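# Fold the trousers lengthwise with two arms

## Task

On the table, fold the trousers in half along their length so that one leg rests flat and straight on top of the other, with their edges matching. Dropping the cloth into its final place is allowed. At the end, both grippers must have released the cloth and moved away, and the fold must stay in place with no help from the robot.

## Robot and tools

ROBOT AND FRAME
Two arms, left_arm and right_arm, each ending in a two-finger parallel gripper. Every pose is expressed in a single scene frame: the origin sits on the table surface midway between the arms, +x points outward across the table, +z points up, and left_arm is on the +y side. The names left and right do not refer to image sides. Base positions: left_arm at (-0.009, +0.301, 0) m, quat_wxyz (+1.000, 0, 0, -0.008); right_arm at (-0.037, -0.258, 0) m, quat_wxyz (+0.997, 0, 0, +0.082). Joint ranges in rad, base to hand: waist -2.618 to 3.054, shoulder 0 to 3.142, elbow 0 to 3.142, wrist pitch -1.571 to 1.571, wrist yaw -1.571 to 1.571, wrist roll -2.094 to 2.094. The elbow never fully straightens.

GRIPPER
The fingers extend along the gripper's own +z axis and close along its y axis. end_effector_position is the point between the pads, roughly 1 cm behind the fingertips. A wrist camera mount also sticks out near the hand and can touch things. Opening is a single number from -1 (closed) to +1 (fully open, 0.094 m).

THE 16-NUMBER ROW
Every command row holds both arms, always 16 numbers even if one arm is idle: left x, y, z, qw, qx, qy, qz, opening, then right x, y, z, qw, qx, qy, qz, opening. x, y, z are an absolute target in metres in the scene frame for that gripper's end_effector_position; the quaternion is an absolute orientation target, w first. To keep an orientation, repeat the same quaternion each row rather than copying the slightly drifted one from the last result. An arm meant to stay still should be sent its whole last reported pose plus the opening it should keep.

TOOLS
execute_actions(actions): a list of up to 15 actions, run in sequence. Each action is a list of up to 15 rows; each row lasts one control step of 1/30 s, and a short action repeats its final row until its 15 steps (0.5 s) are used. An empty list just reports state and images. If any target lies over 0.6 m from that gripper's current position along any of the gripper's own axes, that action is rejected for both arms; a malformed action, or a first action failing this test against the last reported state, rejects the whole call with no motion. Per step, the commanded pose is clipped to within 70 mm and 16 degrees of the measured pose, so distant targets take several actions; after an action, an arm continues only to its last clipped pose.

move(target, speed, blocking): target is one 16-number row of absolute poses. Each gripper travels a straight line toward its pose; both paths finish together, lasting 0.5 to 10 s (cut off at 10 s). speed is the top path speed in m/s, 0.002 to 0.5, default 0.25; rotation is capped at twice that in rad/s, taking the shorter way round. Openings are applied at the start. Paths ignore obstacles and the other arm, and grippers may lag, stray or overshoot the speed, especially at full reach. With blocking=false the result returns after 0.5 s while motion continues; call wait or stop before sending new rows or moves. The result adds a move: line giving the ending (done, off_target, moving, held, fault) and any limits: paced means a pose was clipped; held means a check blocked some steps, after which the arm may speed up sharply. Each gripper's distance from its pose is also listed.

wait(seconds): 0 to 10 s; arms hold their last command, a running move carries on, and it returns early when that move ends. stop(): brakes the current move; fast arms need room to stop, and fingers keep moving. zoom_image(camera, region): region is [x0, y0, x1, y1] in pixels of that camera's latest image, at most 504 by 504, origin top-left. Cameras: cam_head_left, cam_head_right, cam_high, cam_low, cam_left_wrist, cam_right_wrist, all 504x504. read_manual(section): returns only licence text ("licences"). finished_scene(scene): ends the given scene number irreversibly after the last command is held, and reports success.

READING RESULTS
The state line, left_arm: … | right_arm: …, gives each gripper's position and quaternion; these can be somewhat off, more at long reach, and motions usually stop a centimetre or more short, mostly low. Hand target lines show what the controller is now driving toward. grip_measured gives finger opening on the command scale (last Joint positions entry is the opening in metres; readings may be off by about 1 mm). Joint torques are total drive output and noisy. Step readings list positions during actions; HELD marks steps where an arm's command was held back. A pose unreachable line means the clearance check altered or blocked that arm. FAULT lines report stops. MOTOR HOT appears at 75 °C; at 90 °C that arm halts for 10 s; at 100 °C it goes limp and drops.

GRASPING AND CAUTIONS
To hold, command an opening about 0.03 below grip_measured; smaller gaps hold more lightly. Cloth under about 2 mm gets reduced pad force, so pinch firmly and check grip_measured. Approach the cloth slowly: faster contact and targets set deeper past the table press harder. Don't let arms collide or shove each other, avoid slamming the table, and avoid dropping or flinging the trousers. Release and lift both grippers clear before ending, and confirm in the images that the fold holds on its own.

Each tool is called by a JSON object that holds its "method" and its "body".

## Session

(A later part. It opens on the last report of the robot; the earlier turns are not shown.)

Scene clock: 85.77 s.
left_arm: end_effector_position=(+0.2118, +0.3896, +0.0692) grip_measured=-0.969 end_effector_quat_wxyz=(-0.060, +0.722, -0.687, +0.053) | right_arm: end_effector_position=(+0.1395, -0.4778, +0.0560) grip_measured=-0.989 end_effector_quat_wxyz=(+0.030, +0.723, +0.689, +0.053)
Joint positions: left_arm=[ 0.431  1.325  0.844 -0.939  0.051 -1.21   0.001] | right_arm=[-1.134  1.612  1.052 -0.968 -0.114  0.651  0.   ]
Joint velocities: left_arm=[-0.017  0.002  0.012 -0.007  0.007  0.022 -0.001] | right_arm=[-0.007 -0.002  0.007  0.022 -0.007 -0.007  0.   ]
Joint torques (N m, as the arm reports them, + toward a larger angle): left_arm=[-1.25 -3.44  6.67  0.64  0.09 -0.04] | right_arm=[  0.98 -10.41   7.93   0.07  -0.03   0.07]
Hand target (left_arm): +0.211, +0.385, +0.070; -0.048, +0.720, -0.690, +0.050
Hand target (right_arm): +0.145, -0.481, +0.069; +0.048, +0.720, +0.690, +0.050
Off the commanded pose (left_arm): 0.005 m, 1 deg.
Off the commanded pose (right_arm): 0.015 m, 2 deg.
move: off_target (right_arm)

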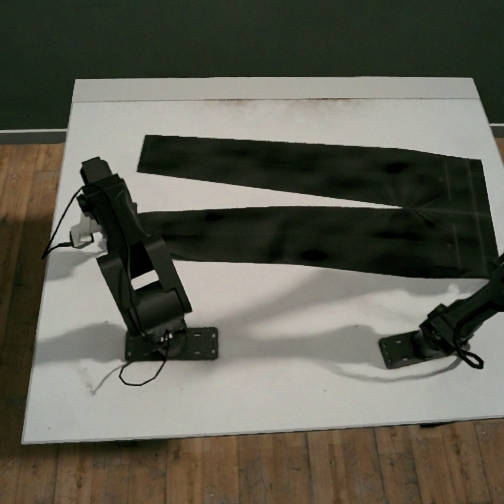

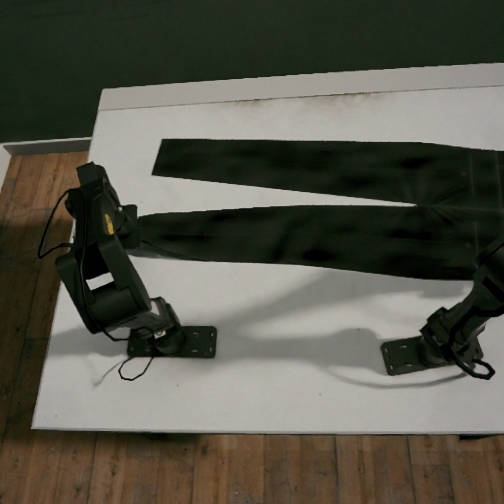

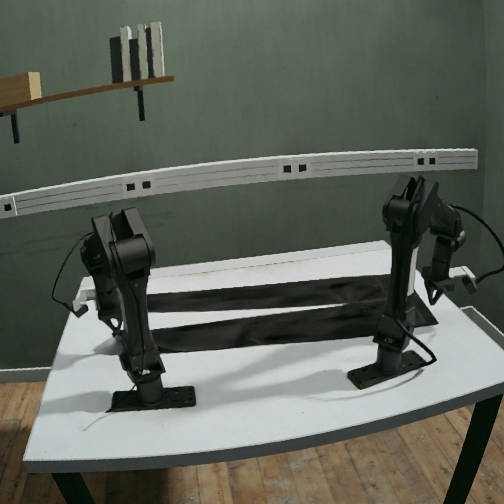

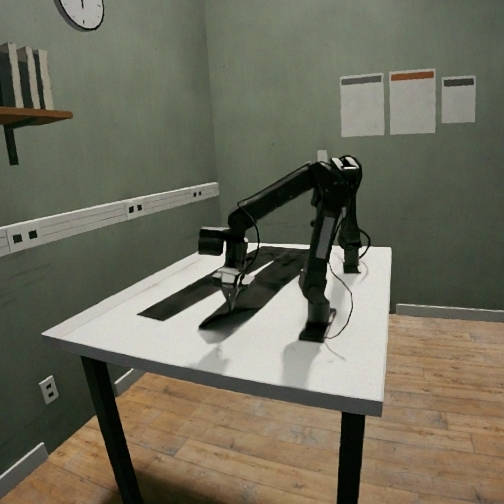

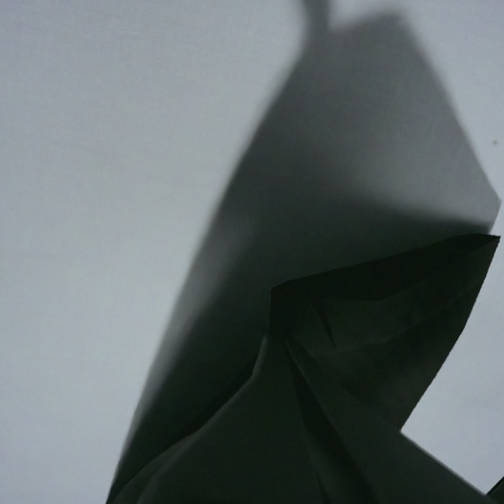

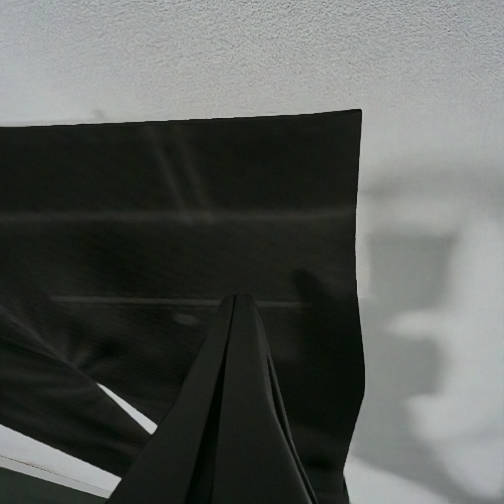

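Left holds (barely at the edge); right missed. Retry right.

{"method": "move", "body": {"target": [0.21,0.385,0.07,0.048,-0.72,0.69,-0.05,-1,0.122,-0.465,0.03,0.048,0.72,0.69,0.05,0], "speed": 0.08}}

{"method": "move", "body": {"target": [0.21,0.385,0.07,0.048,-0.72,0.69,-0.05,-1,0.12,-0.462,-0.018,0.048,0.72,0.69,0.05,0], "speed": 0.04}}

Scene clock: 93.03 s.
left_arm: end_effector_position=(+0.2113, +0.3894, +0.0691) grip_measured=-0.969 end_effector_quat_wxyz=(-0.059, +0.722, -0.687, +0.052) | right_arm: end_effector_position=(+0.1230, -0.4613, +0.0274) grip_measured=-0.002 end_effector_quat_wxyz=(+0.032, +0.721, +0.690, +0.053)
Joint positions: left_arm=[ 0.431  1.325  0.844 -0.941  0.051 -1.21   0.001] | right_arm=[-1.152  1.566  0.883 -0.843 -0.115  0.629  0.047]
Joint velocities: left_arm=[-0.002  0.007 -0.022  0.007 -0.066 -0.022  0.001] | right_arm=[ 0.002 -0.012 -0.002 -0.051  0.051  0.051 -0.   ]
Joint torques (N m, as the arm reports them, + toward a larger angle): left_arm=[-1.27 -3.78  6.45  0.62  0.09 -0.04] | right_arm=[-0.78 -9.38  4.6   0.32 -0.09 -0.08]
Hand target (left_arm): +0.210, +0.385, +0.070; -0.048, +0.720, -0.690, +0.050
Hand target (right_arm): +0.122, -0.465, +0.030; +0.048, +0.720, +0.690, +0.050
Off the commanded pose (left_arm): 0.005 m, 1 deg.
Off the commanded pose (right_arm): 0.005 m, 2 deg.
move: done

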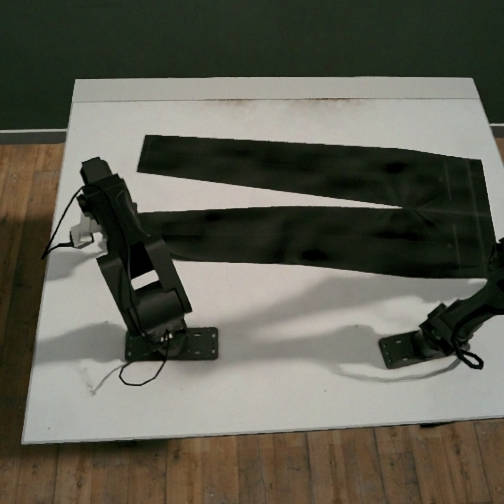

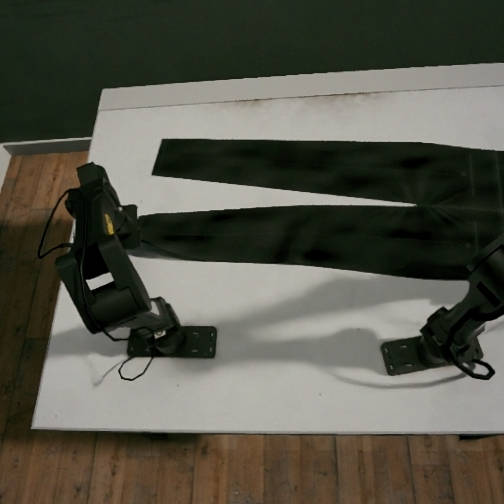

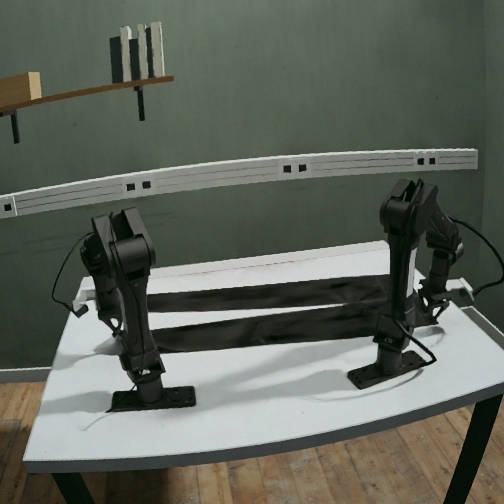

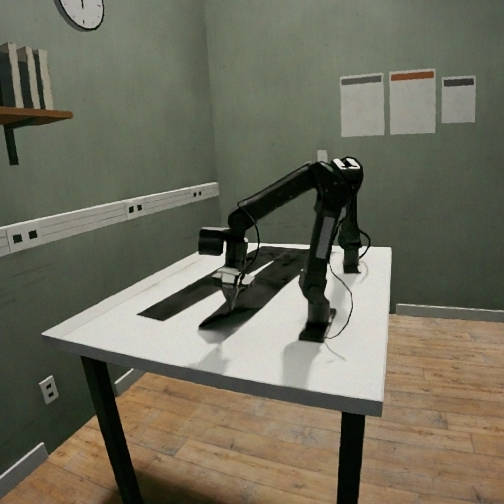

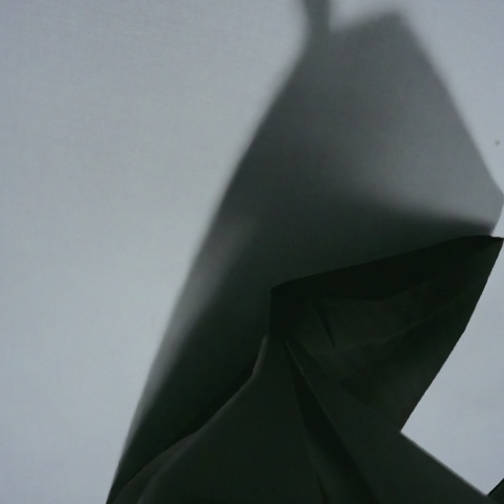

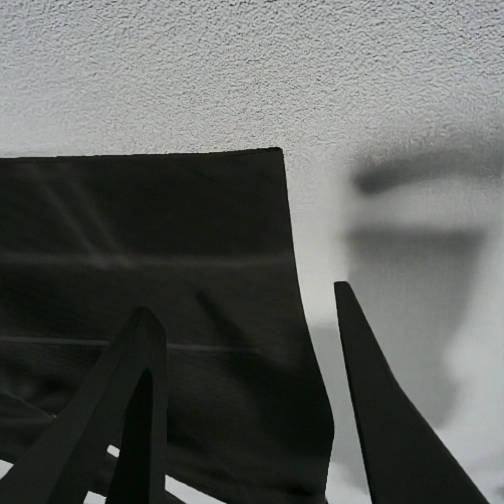

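Scene clock: 94.40 s.
left_arm: end_effector_position=(+0.2112, +0.3894, +0.0691) grip_measured=-0.969 end_effector_quat_wxyz=(-0.058, +0.722, -0.687, +0.052) | right_arm: end_effector_position=(+0.1216, -0.4589, +0.0084) grip_measured=-0.002 end_effector_quat_wxyz=(+0.039, +0.721, +0.690, +0.052)
Joint positions: left_arm=[ 0.431  1.325  0.844 -0.941  0.051 -1.21   0.001] | right_arm=[-1.152  1.581  0.812 -0.743 -0.116  0.629  0.047]
Joint velocities: left_arm=[-0.007 -0.002 -0.007 -0.081 -0.007 -0.051  0.001] | right_arm=[-0.002 -0.007 -0.007 -0.081 -0.037 -0.007  0.001]
Joint torques (N m, as the arm reports them, + toward a larger angle): left_arm=[-1.28 -3.77  6.45  0.63  0.09 -0.04] | right_arm=[-1.08 -3.67  0.5   1.31 -0.09 -0.1 ]
Hand target (left_arm): +0.210, +0.385, +0.070; -0.048, +0.720, -0.690, +0.050
Hand target (right_arm): +0.118, -0.459, -0.014; +0.045, +0.720, +0.690, +0.050
Off the commanded pose (left_arm): 0.005 m, 1 deg.
Off the commanded pose (right_arm): 0.027 m, 1 deg.
move: off_target (right_arm)

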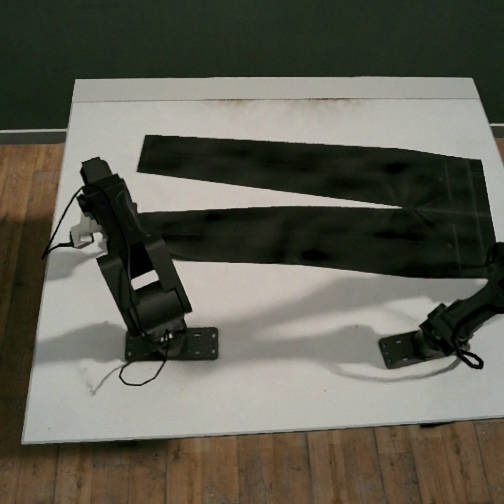

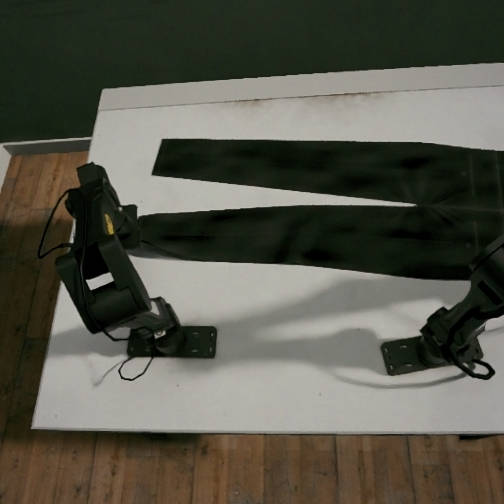

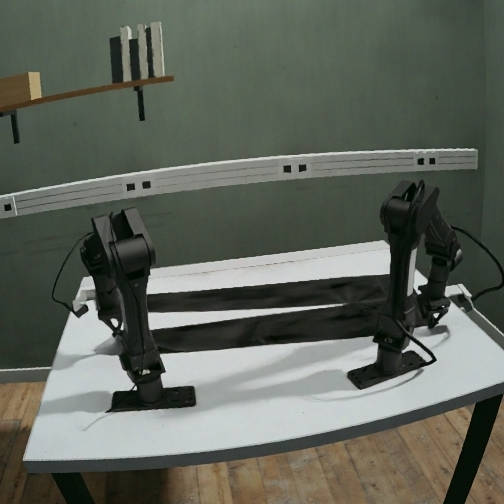

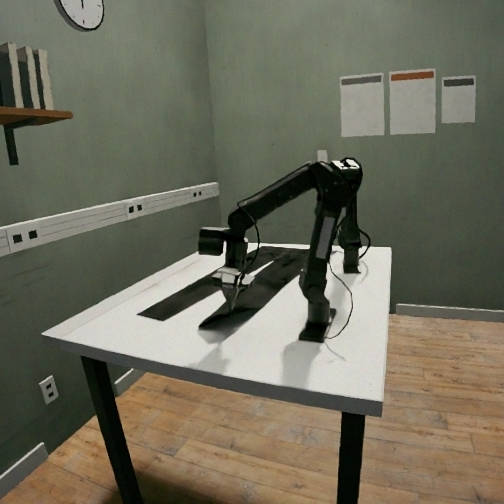

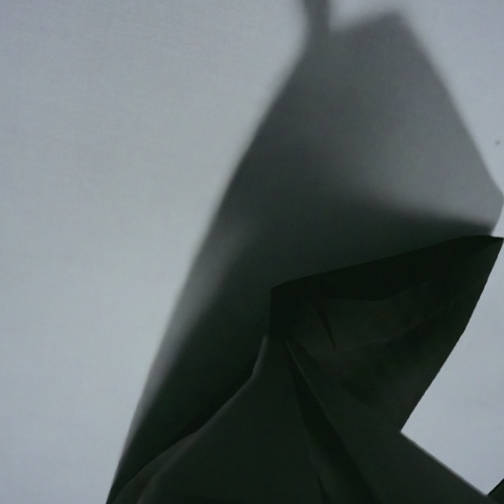

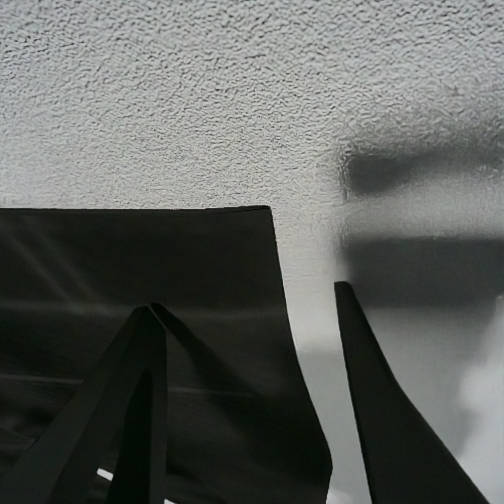

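{"method": "execute_actions", "body": {"actions": [[[0.21,0.385,0.07,0.048,-0.72,0.69,-0.05,-1,0.13,-0.455,-0.018,0.048,0.72,0.69,0.05,-0.3]],[[0.21,0.385,0.07,0.048,-0.72,0.69,-0.05,-1,0.137,-0.455,-0.018,0.048,0.72,0.69,0.05,-0.6]],[[0.21,0.385,0.07,0.048,-0.72,0.69,-0.05,-1,0.142,-0.455,-0.018,0.048,0.72,0.69,0.05,-1]],[[0.21,0.385,0.07,0.048,-0.72,0.69,-0.05,-1,0.142,-0.455,-0.018,0.048,0.72,0.69,0.05,-1]]]}}

{"method": "move", "body": {"target": [0.21,0.375,0.07,0.048,-0.72,0.69,-0.05,-1,0.155,-0.465,0.08,0.048,0.72,0.69,0.05,-1], "speed": 0.08}}

Scene clock: 109.03 s.
left_arm: end_effector_position=(+0.2112, +0.3894, +0.0691) grip_measured=-0.969 end_effector_quat_wxyz=(-0.058, +0.722, -0.687, +0.052) | right_arm: end_effector_position=(+0.1433, -0.4651, +0.0070) grip_measured=-0.978 end_effector_quat_wxyz=(+0.075, +0.722, +0.686, +0.047)
Joint positions: left_arm=[ 0.431  1.325  0.844 -0.941  0.051 -1.21   0.001] | right_arm=[-1.094  1.585  0.8   -0.648 -0.11   0.699  0.001]
Joint velocities: left_arm=[ 0.002  0.007 -0.017 -0.007  0.022  0.007 -0.   ] | right_arm=[-0.007  0.012  0.017 -0.066 -0.007  0.007 -0.   ]
Joint torques (N m, as the arm reports them, + toward a larger angle): left_arm=[-1.27 -3.78  6.44  0.63  0.09 -0.04] | right_arm=[ 1.65 -1.64  3.2   0.72 -0.07  0.03]
Hand target (left_arm): +0.210, +0.385, +0.070; -0.048, +0.720, -0.690, +0.050
Hand target (right_arm): +0.140, -0.453, -0.015; +0.048, +0.720, +0.691, +0.050
Off the commanded pose (left_arm): 0.005 m, 1 deg.
Off the commanded pose (right_arm): 0.027 m, 3 deg.
Step readings (end_effector_position; steps 1 to 15: 1st action; 16 to 30: 2nd action; 31 to 45: 3rd action; 46 to 60: 4th action):
0: left_arm (+0.2112, +0.3894, +0.0691) | right_arm (+0.1216, -0.4589, +0.0084)
1: left_arm (+0.2112, +0.3894, +0.0691) | right_arm (+0.1207, -0.4588, +0.0078)
2: left_arm (+0.2112, +0.3894, +0.0691) | right_arm (+0.1184, -0.4592, +0.0073)
4: left_arm (+0.2112, +0.3894, +0.0691) | right_arm (+0.1175, -0.4590, +0.0071)
8: left_arm (+0.2112, +0.3894, +0.0691) | right_arm (+0.1175, -0.4591, +0.0070)
15: left_arm (+0.2112, +0.3894, +0.0691) | right_arm (+0.1175, -0.4591, +0.0070)
16: left_arm (+0.2112, +0.3894, +0.0691) | right_arm (+0.1172, -0.4594, +0.0069)
17: left_arm (+0.2112, +0.3894, +0.0691) | right_arm (+0.1188, -0.4600, +0.0070)
19: left_arm (+0.2112, +0.3894, +0.0691) | right_arm (+0.1235, -0.4608, +0.0070)
23: left_arm (+0.2112, +0.3894, +0.0691) | right_arm (+0.1254, -0.4612, +0.0070)
30: left_arm (+0.2112, +0.3894, +0.0691) | right_arm (+0.1254, -0.4613, +0.0070)
31: left_arm (+0.2112, +0.3894, +0.0691) | right_arm (+0.1267, -0.4616, +0.0070)
32: left_arm (+0.2112, +0.3894, +0.0691) | right_arm (+0.1299, -0.4619, +0.0067)
34: left_arm (+0.2112, +0.3894, +0.0691) | right_arm (+0.1368, -0.4629, +0.0070)
38: left_arm (+0.2112, +0.3894, +0.0691) | right_arm (+0.1405, -0.4641, +0.0070)
45: left_arm (+0.2112, +0.3894, +0.0691) | right_arm (+0.1425, -0.4648, +0.0070)
46: left_arm (+0.2112, +0.3894, +0.0691) | right_arm (+0.1426, -0.4648, +0.0070)
47: left_arm (+0.2112, +0.3894, +0.0691) | right_arm (+0.1427, -0.4648, +0.0069)
49: left_arm (+0.2112, +0.3894, +0.0691) | right_arm (+0.1429, -0.4649, +0.0070)
53: left_arm (+0.2112, +0.3894, +0.0691) | right_arm (+0.1432, -0.4650, +0.0070)
60: end_effector_position above

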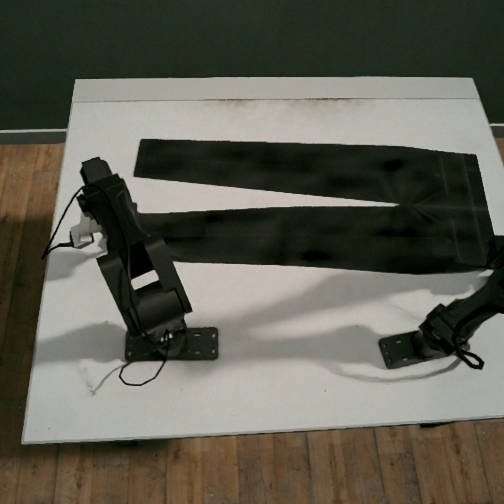

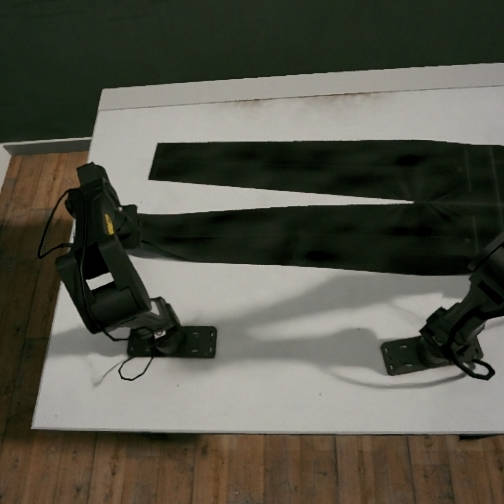

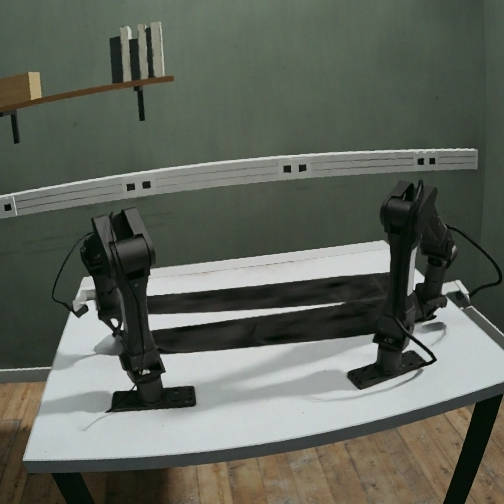

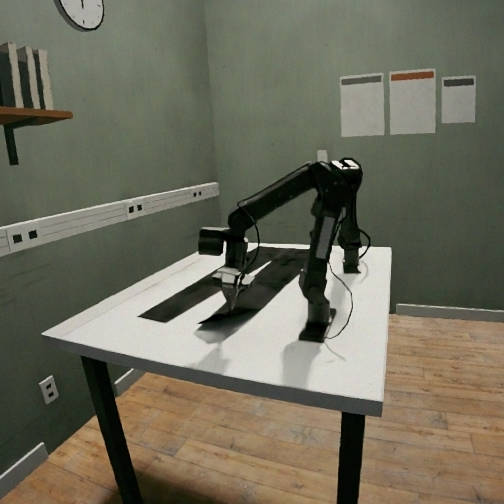

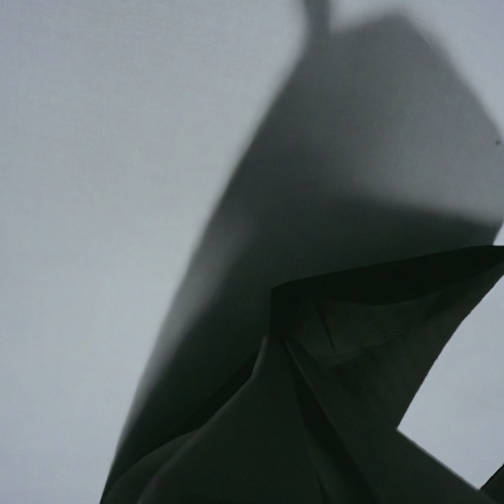

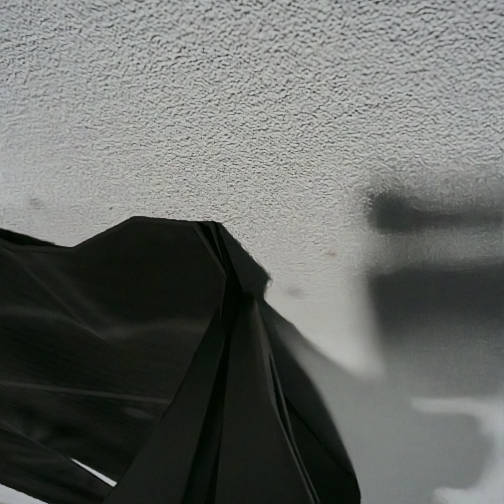

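Scene clock: 110.50 s.
left_arm: end_effector_position=(+0.2148, +0.3794, +0.0690) grip_measured=-0.969 end_effector_quat_wxyz=(-0.056, +0.721, -0.689, +0.055) | right_arm: end_effector_position=(+0.1509, -0.4633, +0.0655) grip_measured=-0.978 end_effector_quat_wxyz=(+0.030, +0.722, +0.689, +0.054)
Joint positions: left_arm=[ 0.386  1.325  0.844 -0.942  0.051 -1.251  0.001] | right_arm=[-1.07   1.58   1.059 -0.999 -0.113  0.715  0.001]
Joint velocities: left_arm=[-0.002  0.017  0.002 -0.037  0.051 -0.007 -0.001] | right_arm=[-0.012  0.007 -0.002  0.022  0.051 -0.022 -0.001]
Joint torques (N m, as the arm reports them, + toward a larger angle): left_arm=[-1.15 -5.15  5.56  0.63  0.03 -0.06] | right_arm=[  0.91 -10.24   7.98   0.1   -0.06   0.08]
Hand target (left_arm): +0.210, +0.376, +0.070; -0.049, +0.720, -0.690, +0.050
Hand target (right_arm): +0.156, -0.466, +0.079; +0.048, +0.720, +0.690, +0.050
Off the commanded pose (left_arm): 0.007 m, 1 deg.
Off the commanded pose (right_arm): 0.015 m, 2 deg.
move: off_target (right_arm)

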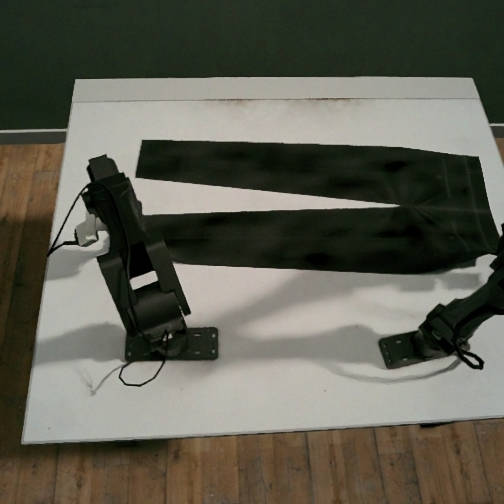

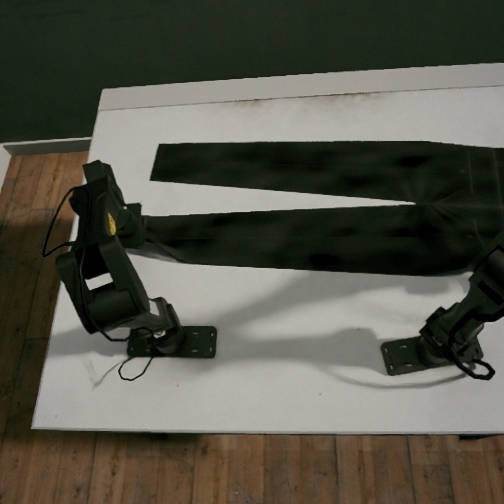

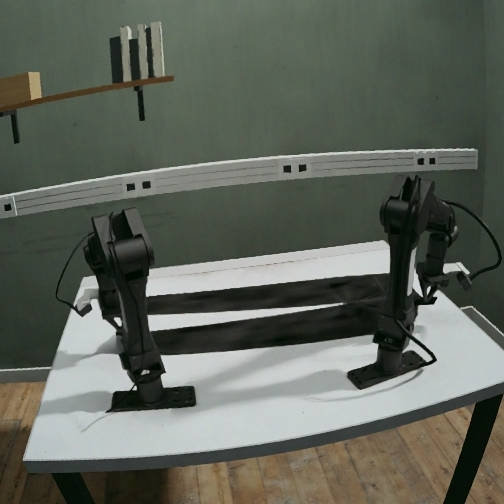

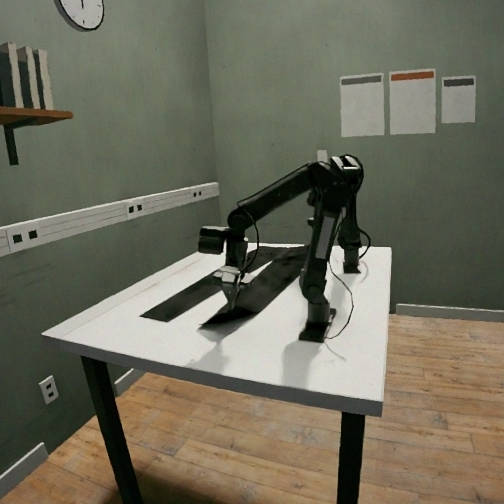

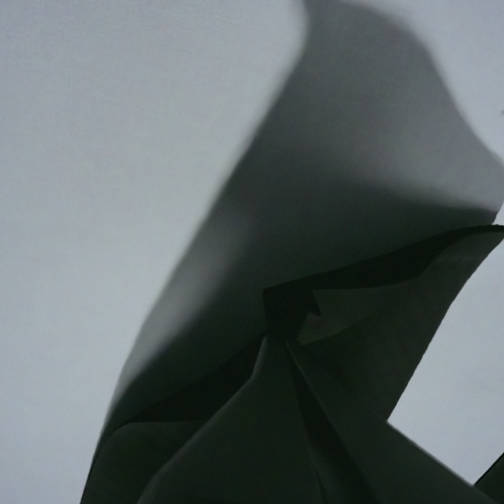

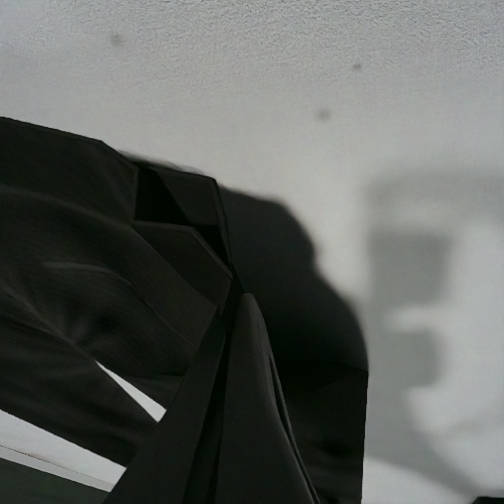

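{"method": "move", "body": {"target": [0.29,0.38,0.14,0.048,-0.72,0.69,-0.05,-1,0.22,-0.475,0.145,0.048,0.72,0.69,0.05,-1], "speed": 0.1}}

{"method": "move", "body": {"target": [0.40,0.375,0.15,0.09,-0.715,0.685,-0.094,-1,0.32,-0.485,0.16,0.09,0.715,0.685,0.094,-1], "speed": 0.1}}

{"method": "move", "body": {"target": [0.48,0.372,0.11,0.15,-0.70,0.675,-0.156,-1,0.40,-0.49,0.12,0.15,0.70,0.675,0.156,-1], "speed": 0.1}}

Scene clock: 120.33 s.
left_arm: end_effector_position=(+0.2917, +0.3808, +0.1393) grip_measured=-0.969 end_effector_quat_wxyz=(-0.053, +0.720, -0.690, +0.060) | right_arm: end_effector_position=(+0.2182, -0.4726, +0.1410) grip_measured=-0.978 end_effector_quat_wxyz=(+0.045, +0.720, +0.690, +0.059)
Joint positions: left_arm=[ 0.301  1.578  1.346 -1.188  0.051 -1.333  0.001] | right_arm=[-0.928  1.711  1.499 -1.264 -0.114  0.856  0.001]
Joint velocities: left_arm=[-0.002 -0.007 -0.032 -0.066  0.037  0.066  0.   ] | right_arm=[ 0.002  0.002 -0.017  0.022  0.022 -0.037 -0.002]
Joint torques (N m, as the arm reports them, + toward a larger angle): left_arm=[-0.93 -6.41  6.94  0.67 -0.07 -0.06] | right_arm=[ 0.58 -8.7   8.41  0.32  0.01 -0.02]
Hand target (left_arm): +0.291, +0.381, +0.140; -0.049, +0.720, -0.690, +0.049
Hand target (right_arm): +0.221, -0.477, +0.145; +0.049, +0.720, +0.690, +0.050
Off the commanded pose (left_arm): 0.002 m, 1 deg.
Off the commanded pose (right_arm): 0.005 m, 1 deg.
move: done

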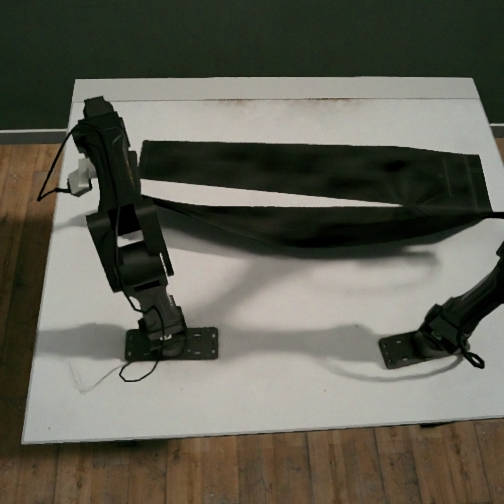

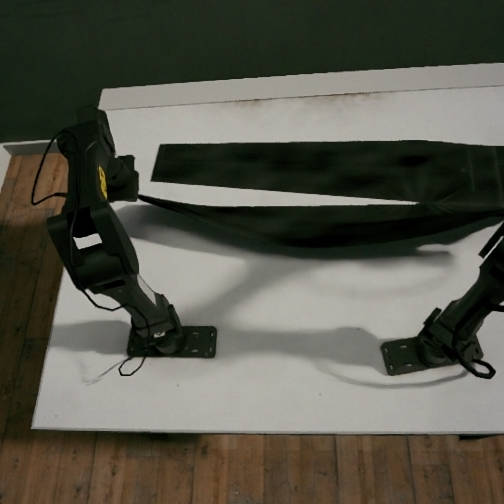

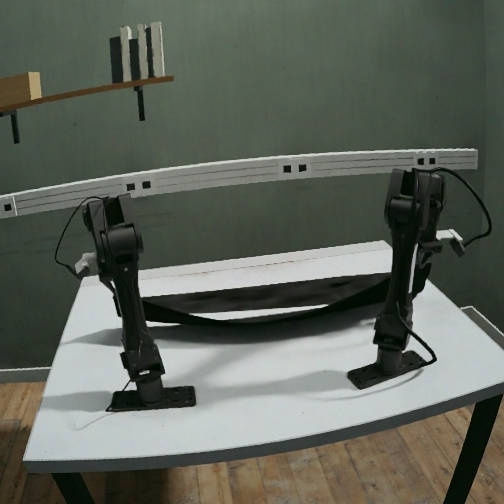

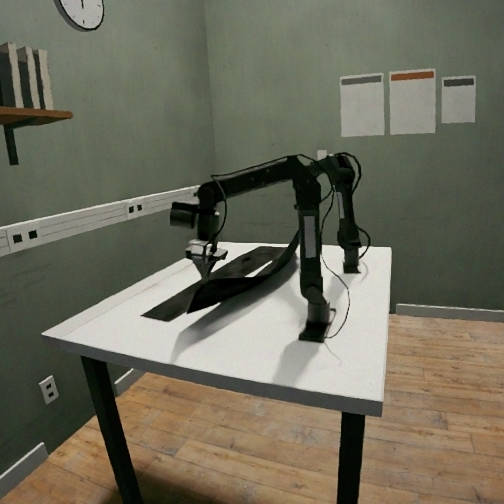

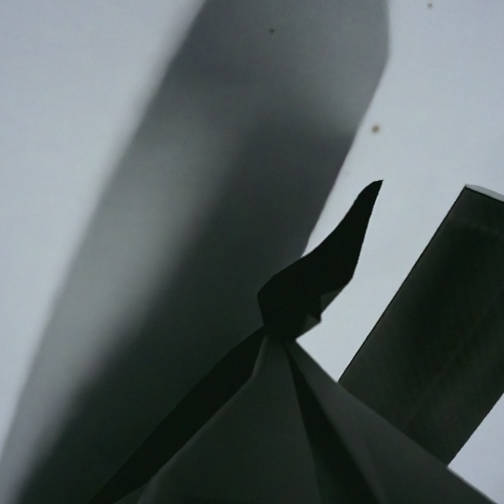

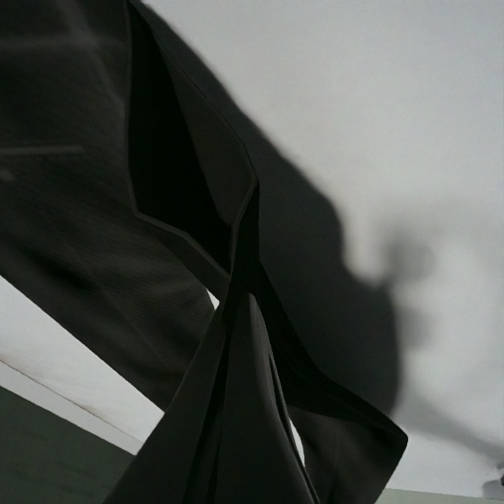

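Scene clock: 121.77 s.
left_arm: end_effector_position=(+0.3949, +0.3765, +0.1474) grip_measured=-0.969 end_effector_quat_wxyz=(-0.086, +0.717, -0.686, +0.091) | right_arm: end_effector_position=(+0.3150, -0.4835, +0.1553) grip_measured=-0.978 end_effector_quat_wxyz=(+0.082, +0.717, +0.686, +0.096)
Joint positions: left_arm=[ 0.22   1.875  1.705 -1.154  0.051 -1.417  0.001] | right_arm=[-0.805  1.953  1.845 -1.266 -0.161  0.99   0.001]
Joint velocities: left_arm=[ 0.007 -0.002 -0.002  0.037 -0.022 -0.066  0.001] | right_arm=[-0.007 -0.007  0.017 -0.095 -0.095  0.022 -0.001]
Joint torques (N m, as the arm reports them, + toward a larger angle): left_arm=[ -0.8  -10.13   7.1    1.06   0.03  -0.06] | right_arm=[  0.6  -11.48   8.2    0.45  -0.01   0.06]
Hand target (left_arm): +0.400, +0.375, +0.150; -0.091, +0.716, -0.686, +0.093
Hand target (right_arm): +0.321, -0.486, +0.160; +0.091, +0.716, +0.685, +0.095
Off the commanded pose (left_arm): 0.006 m, 1 deg.
Off the commanded pose (right_arm): 0.007 m, 1 deg.
move: done

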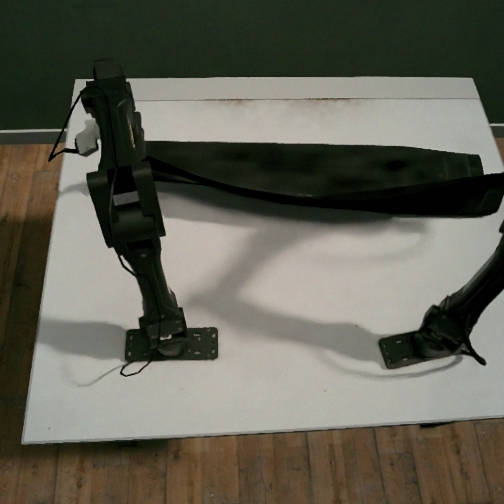

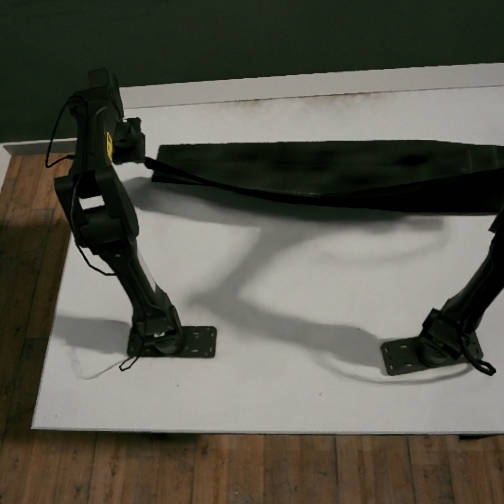

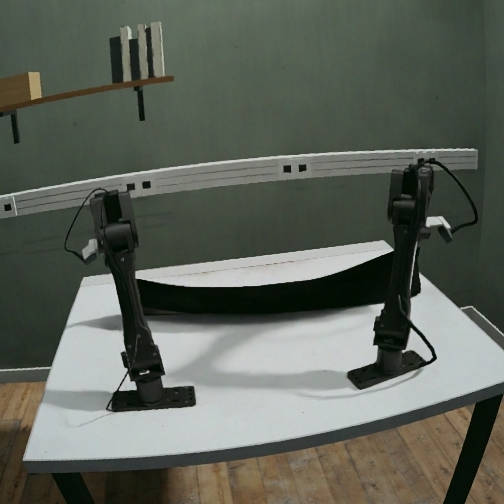

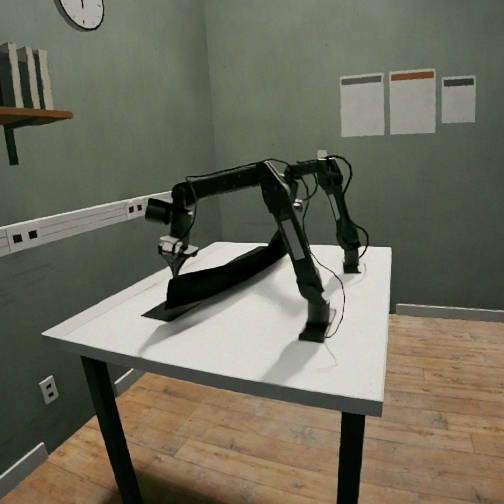

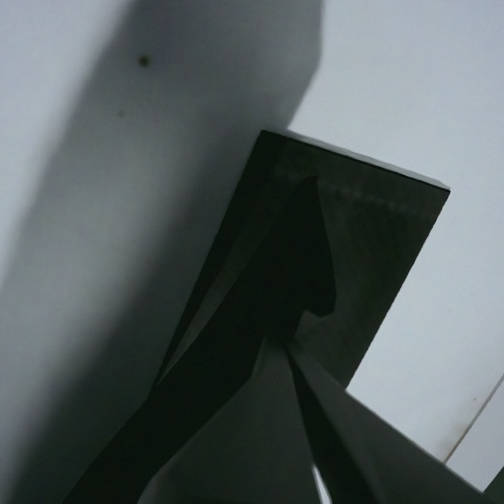

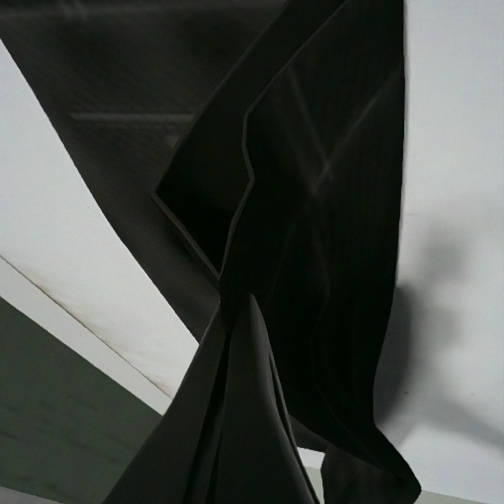

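Scene clock: 123.23 s.
left_arm: end_effector_position=(+0.4743, +0.3748, +0.1078) grip_measured=-0.969 end_effector_quat_wxyz=(-0.147, +0.705, -0.677, +0.151) | right_arm: end_effector_position=(+0.3944, -0.4903, +0.1209) grip_measured=-0.978 end_effector_quat_wxyz=(+0.144, +0.706, +0.675, +0.156)
Joint positions: left_arm=[ 0.19   2.029  1.705 -0.827  0.068 -1.453  0.001] | right_arm=[-0.745  2.085  1.846 -0.972 -0.236  1.077  0.001]
Joint velocities: left_arm=[-0.002 -0.007 -0.022  0.022 -0.007  0.007  0.   ] | right_arm=[-0.007 -0.002 -0.007 -0.022  0.037 -0.022 -0.001]
Joint torques (N m, as the arm reports them, + toward a larger angle): left_arm=[ -0.83 -12.38   6.79   1.39   0.07  -0.04] | right_arm=[  0.66 -14.13   6.65   0.85  -0.11   0.02]
Hand target (left_arm): +0.480, +0.372, +0.109; -0.151, +0.703, -0.677, +0.156
Hand target (right_arm): +0.400, -0.490, +0.120; +0.151, +0.704, +0.677, +0.157
Off the commanded pose (left_arm): 0.007 m, 1 deg.
Off the commanded pose (right_arm): 0.006 m, 1 deg.
move: done

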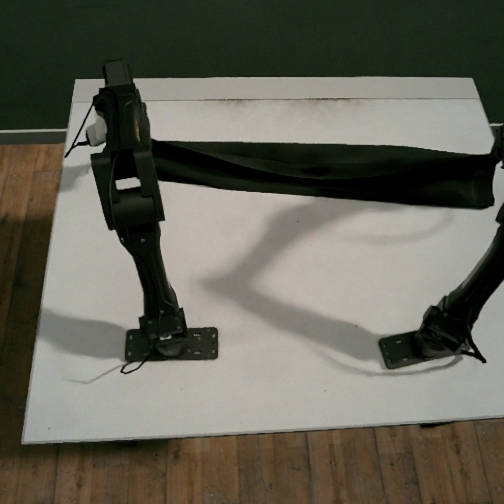

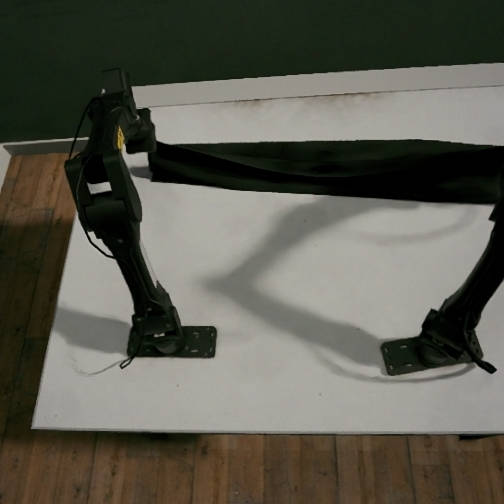

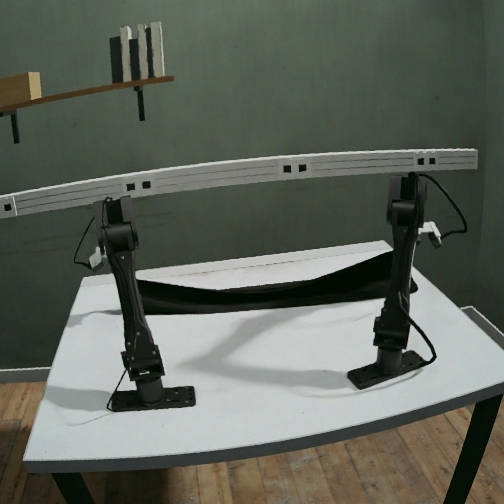

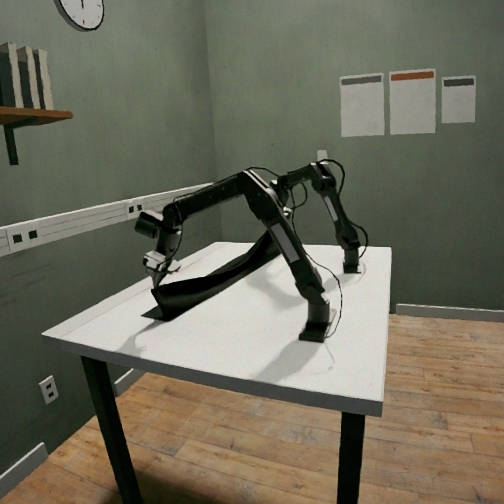

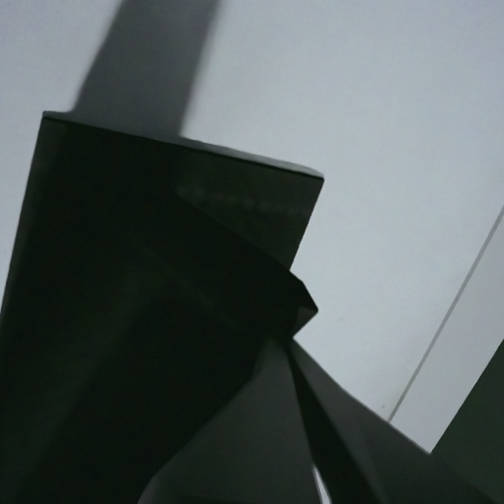

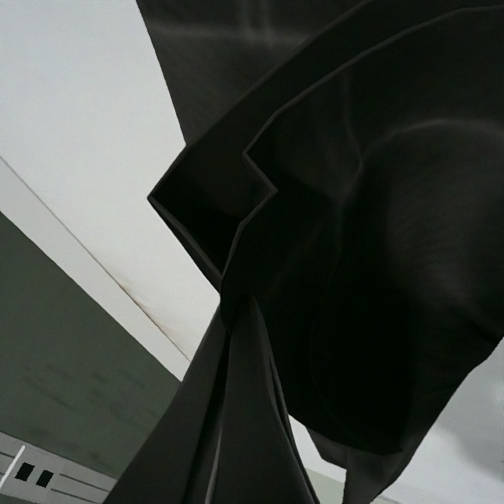

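{"method": "move", "body": {"target": [0.42,0.39,0.135,0.09,-0.715,0.685,-0.094,-1,0.35,-0.505,0.155,0.09,0.715,0.685,0.094,-1], "speed": 0.06}}

Scene clock: 130.00 s.
left_arm: end_effector_position=(+0.4231, +0.3830, +0.1256) grip_measured=-0.969 end_effector_quat_wxyz=(-0.082, +0.714, -0.688, +0.097) | right_arm: end_effector_position=(+0.3528, -0.4936, +0.1539) grip_measured=-0.978 end_effector_quat_wxyz=(+0.083, +0.714, +0.687, +0.107)
Joint positions: left_arm=[ 0.229  1.991  1.778 -1.112  0.068 -1.404  0.001] | right_arm=[-0.78   2.113  2.071 -1.322 -0.178  1.012  0.001]
Joint velocities: left_arm=[-0.017 -0.022 -0.012 -0.022  0.066  0.007  0.   ] | right_arm=[-0.007  0.002 -0.017 -0.095  0.081 -0.022 -0.   ]
Joint torques (N m, as the arm reports them, + toward a larger angle): left_arm=[  1.37 -13.56   7.1    0.8    0.     0.07] | right_arm=[ -1.32 -12.76   8.39   0.36   0.06  -0.09]
Hand target (left_arm): +0.420, +0.390, +0.136; -0.089, +0.715, -0.686, +0.095
Hand target (right_arm): +0.350, -0.505, +0.155; +0.090, +0.715, +0.686, +0.094
Off the commanded pose (left_arm): 0.012 m, 1 deg.
Off the commanded pose (right_arm): 0.012 m, 2 deg.
move: off_target (left_arm, right_arm)

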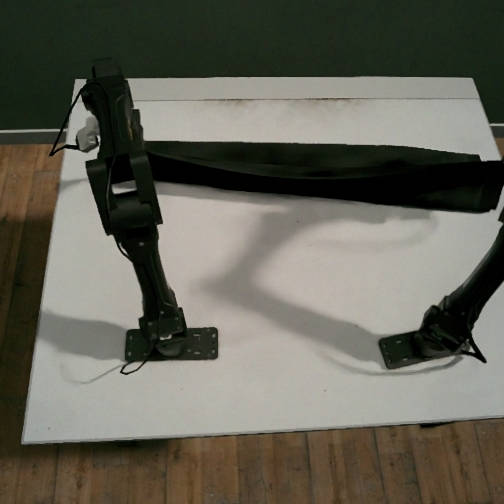

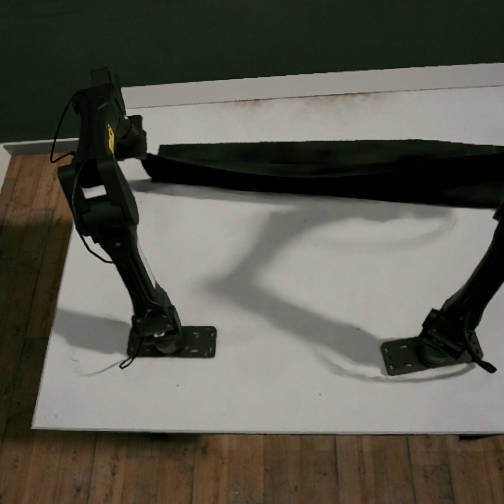

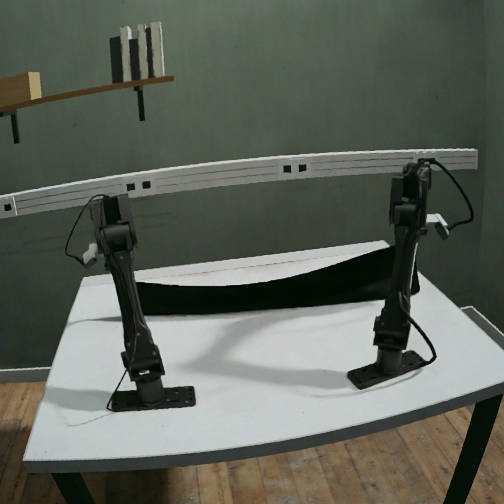

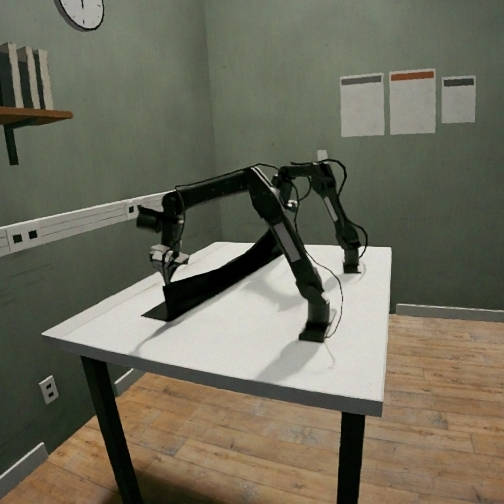

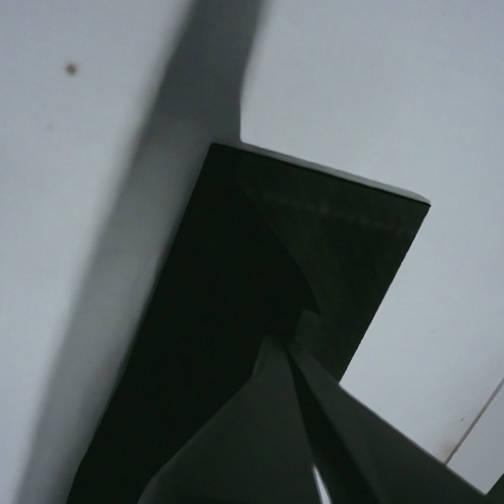

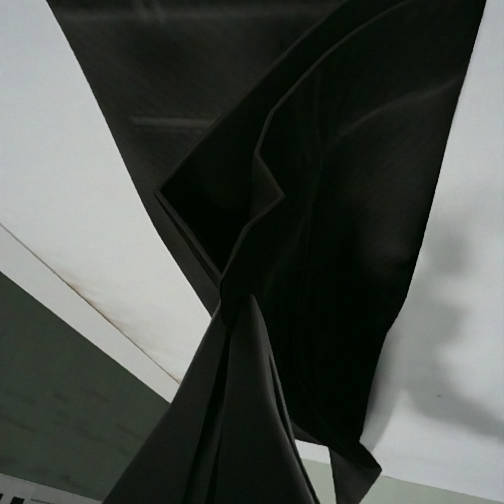

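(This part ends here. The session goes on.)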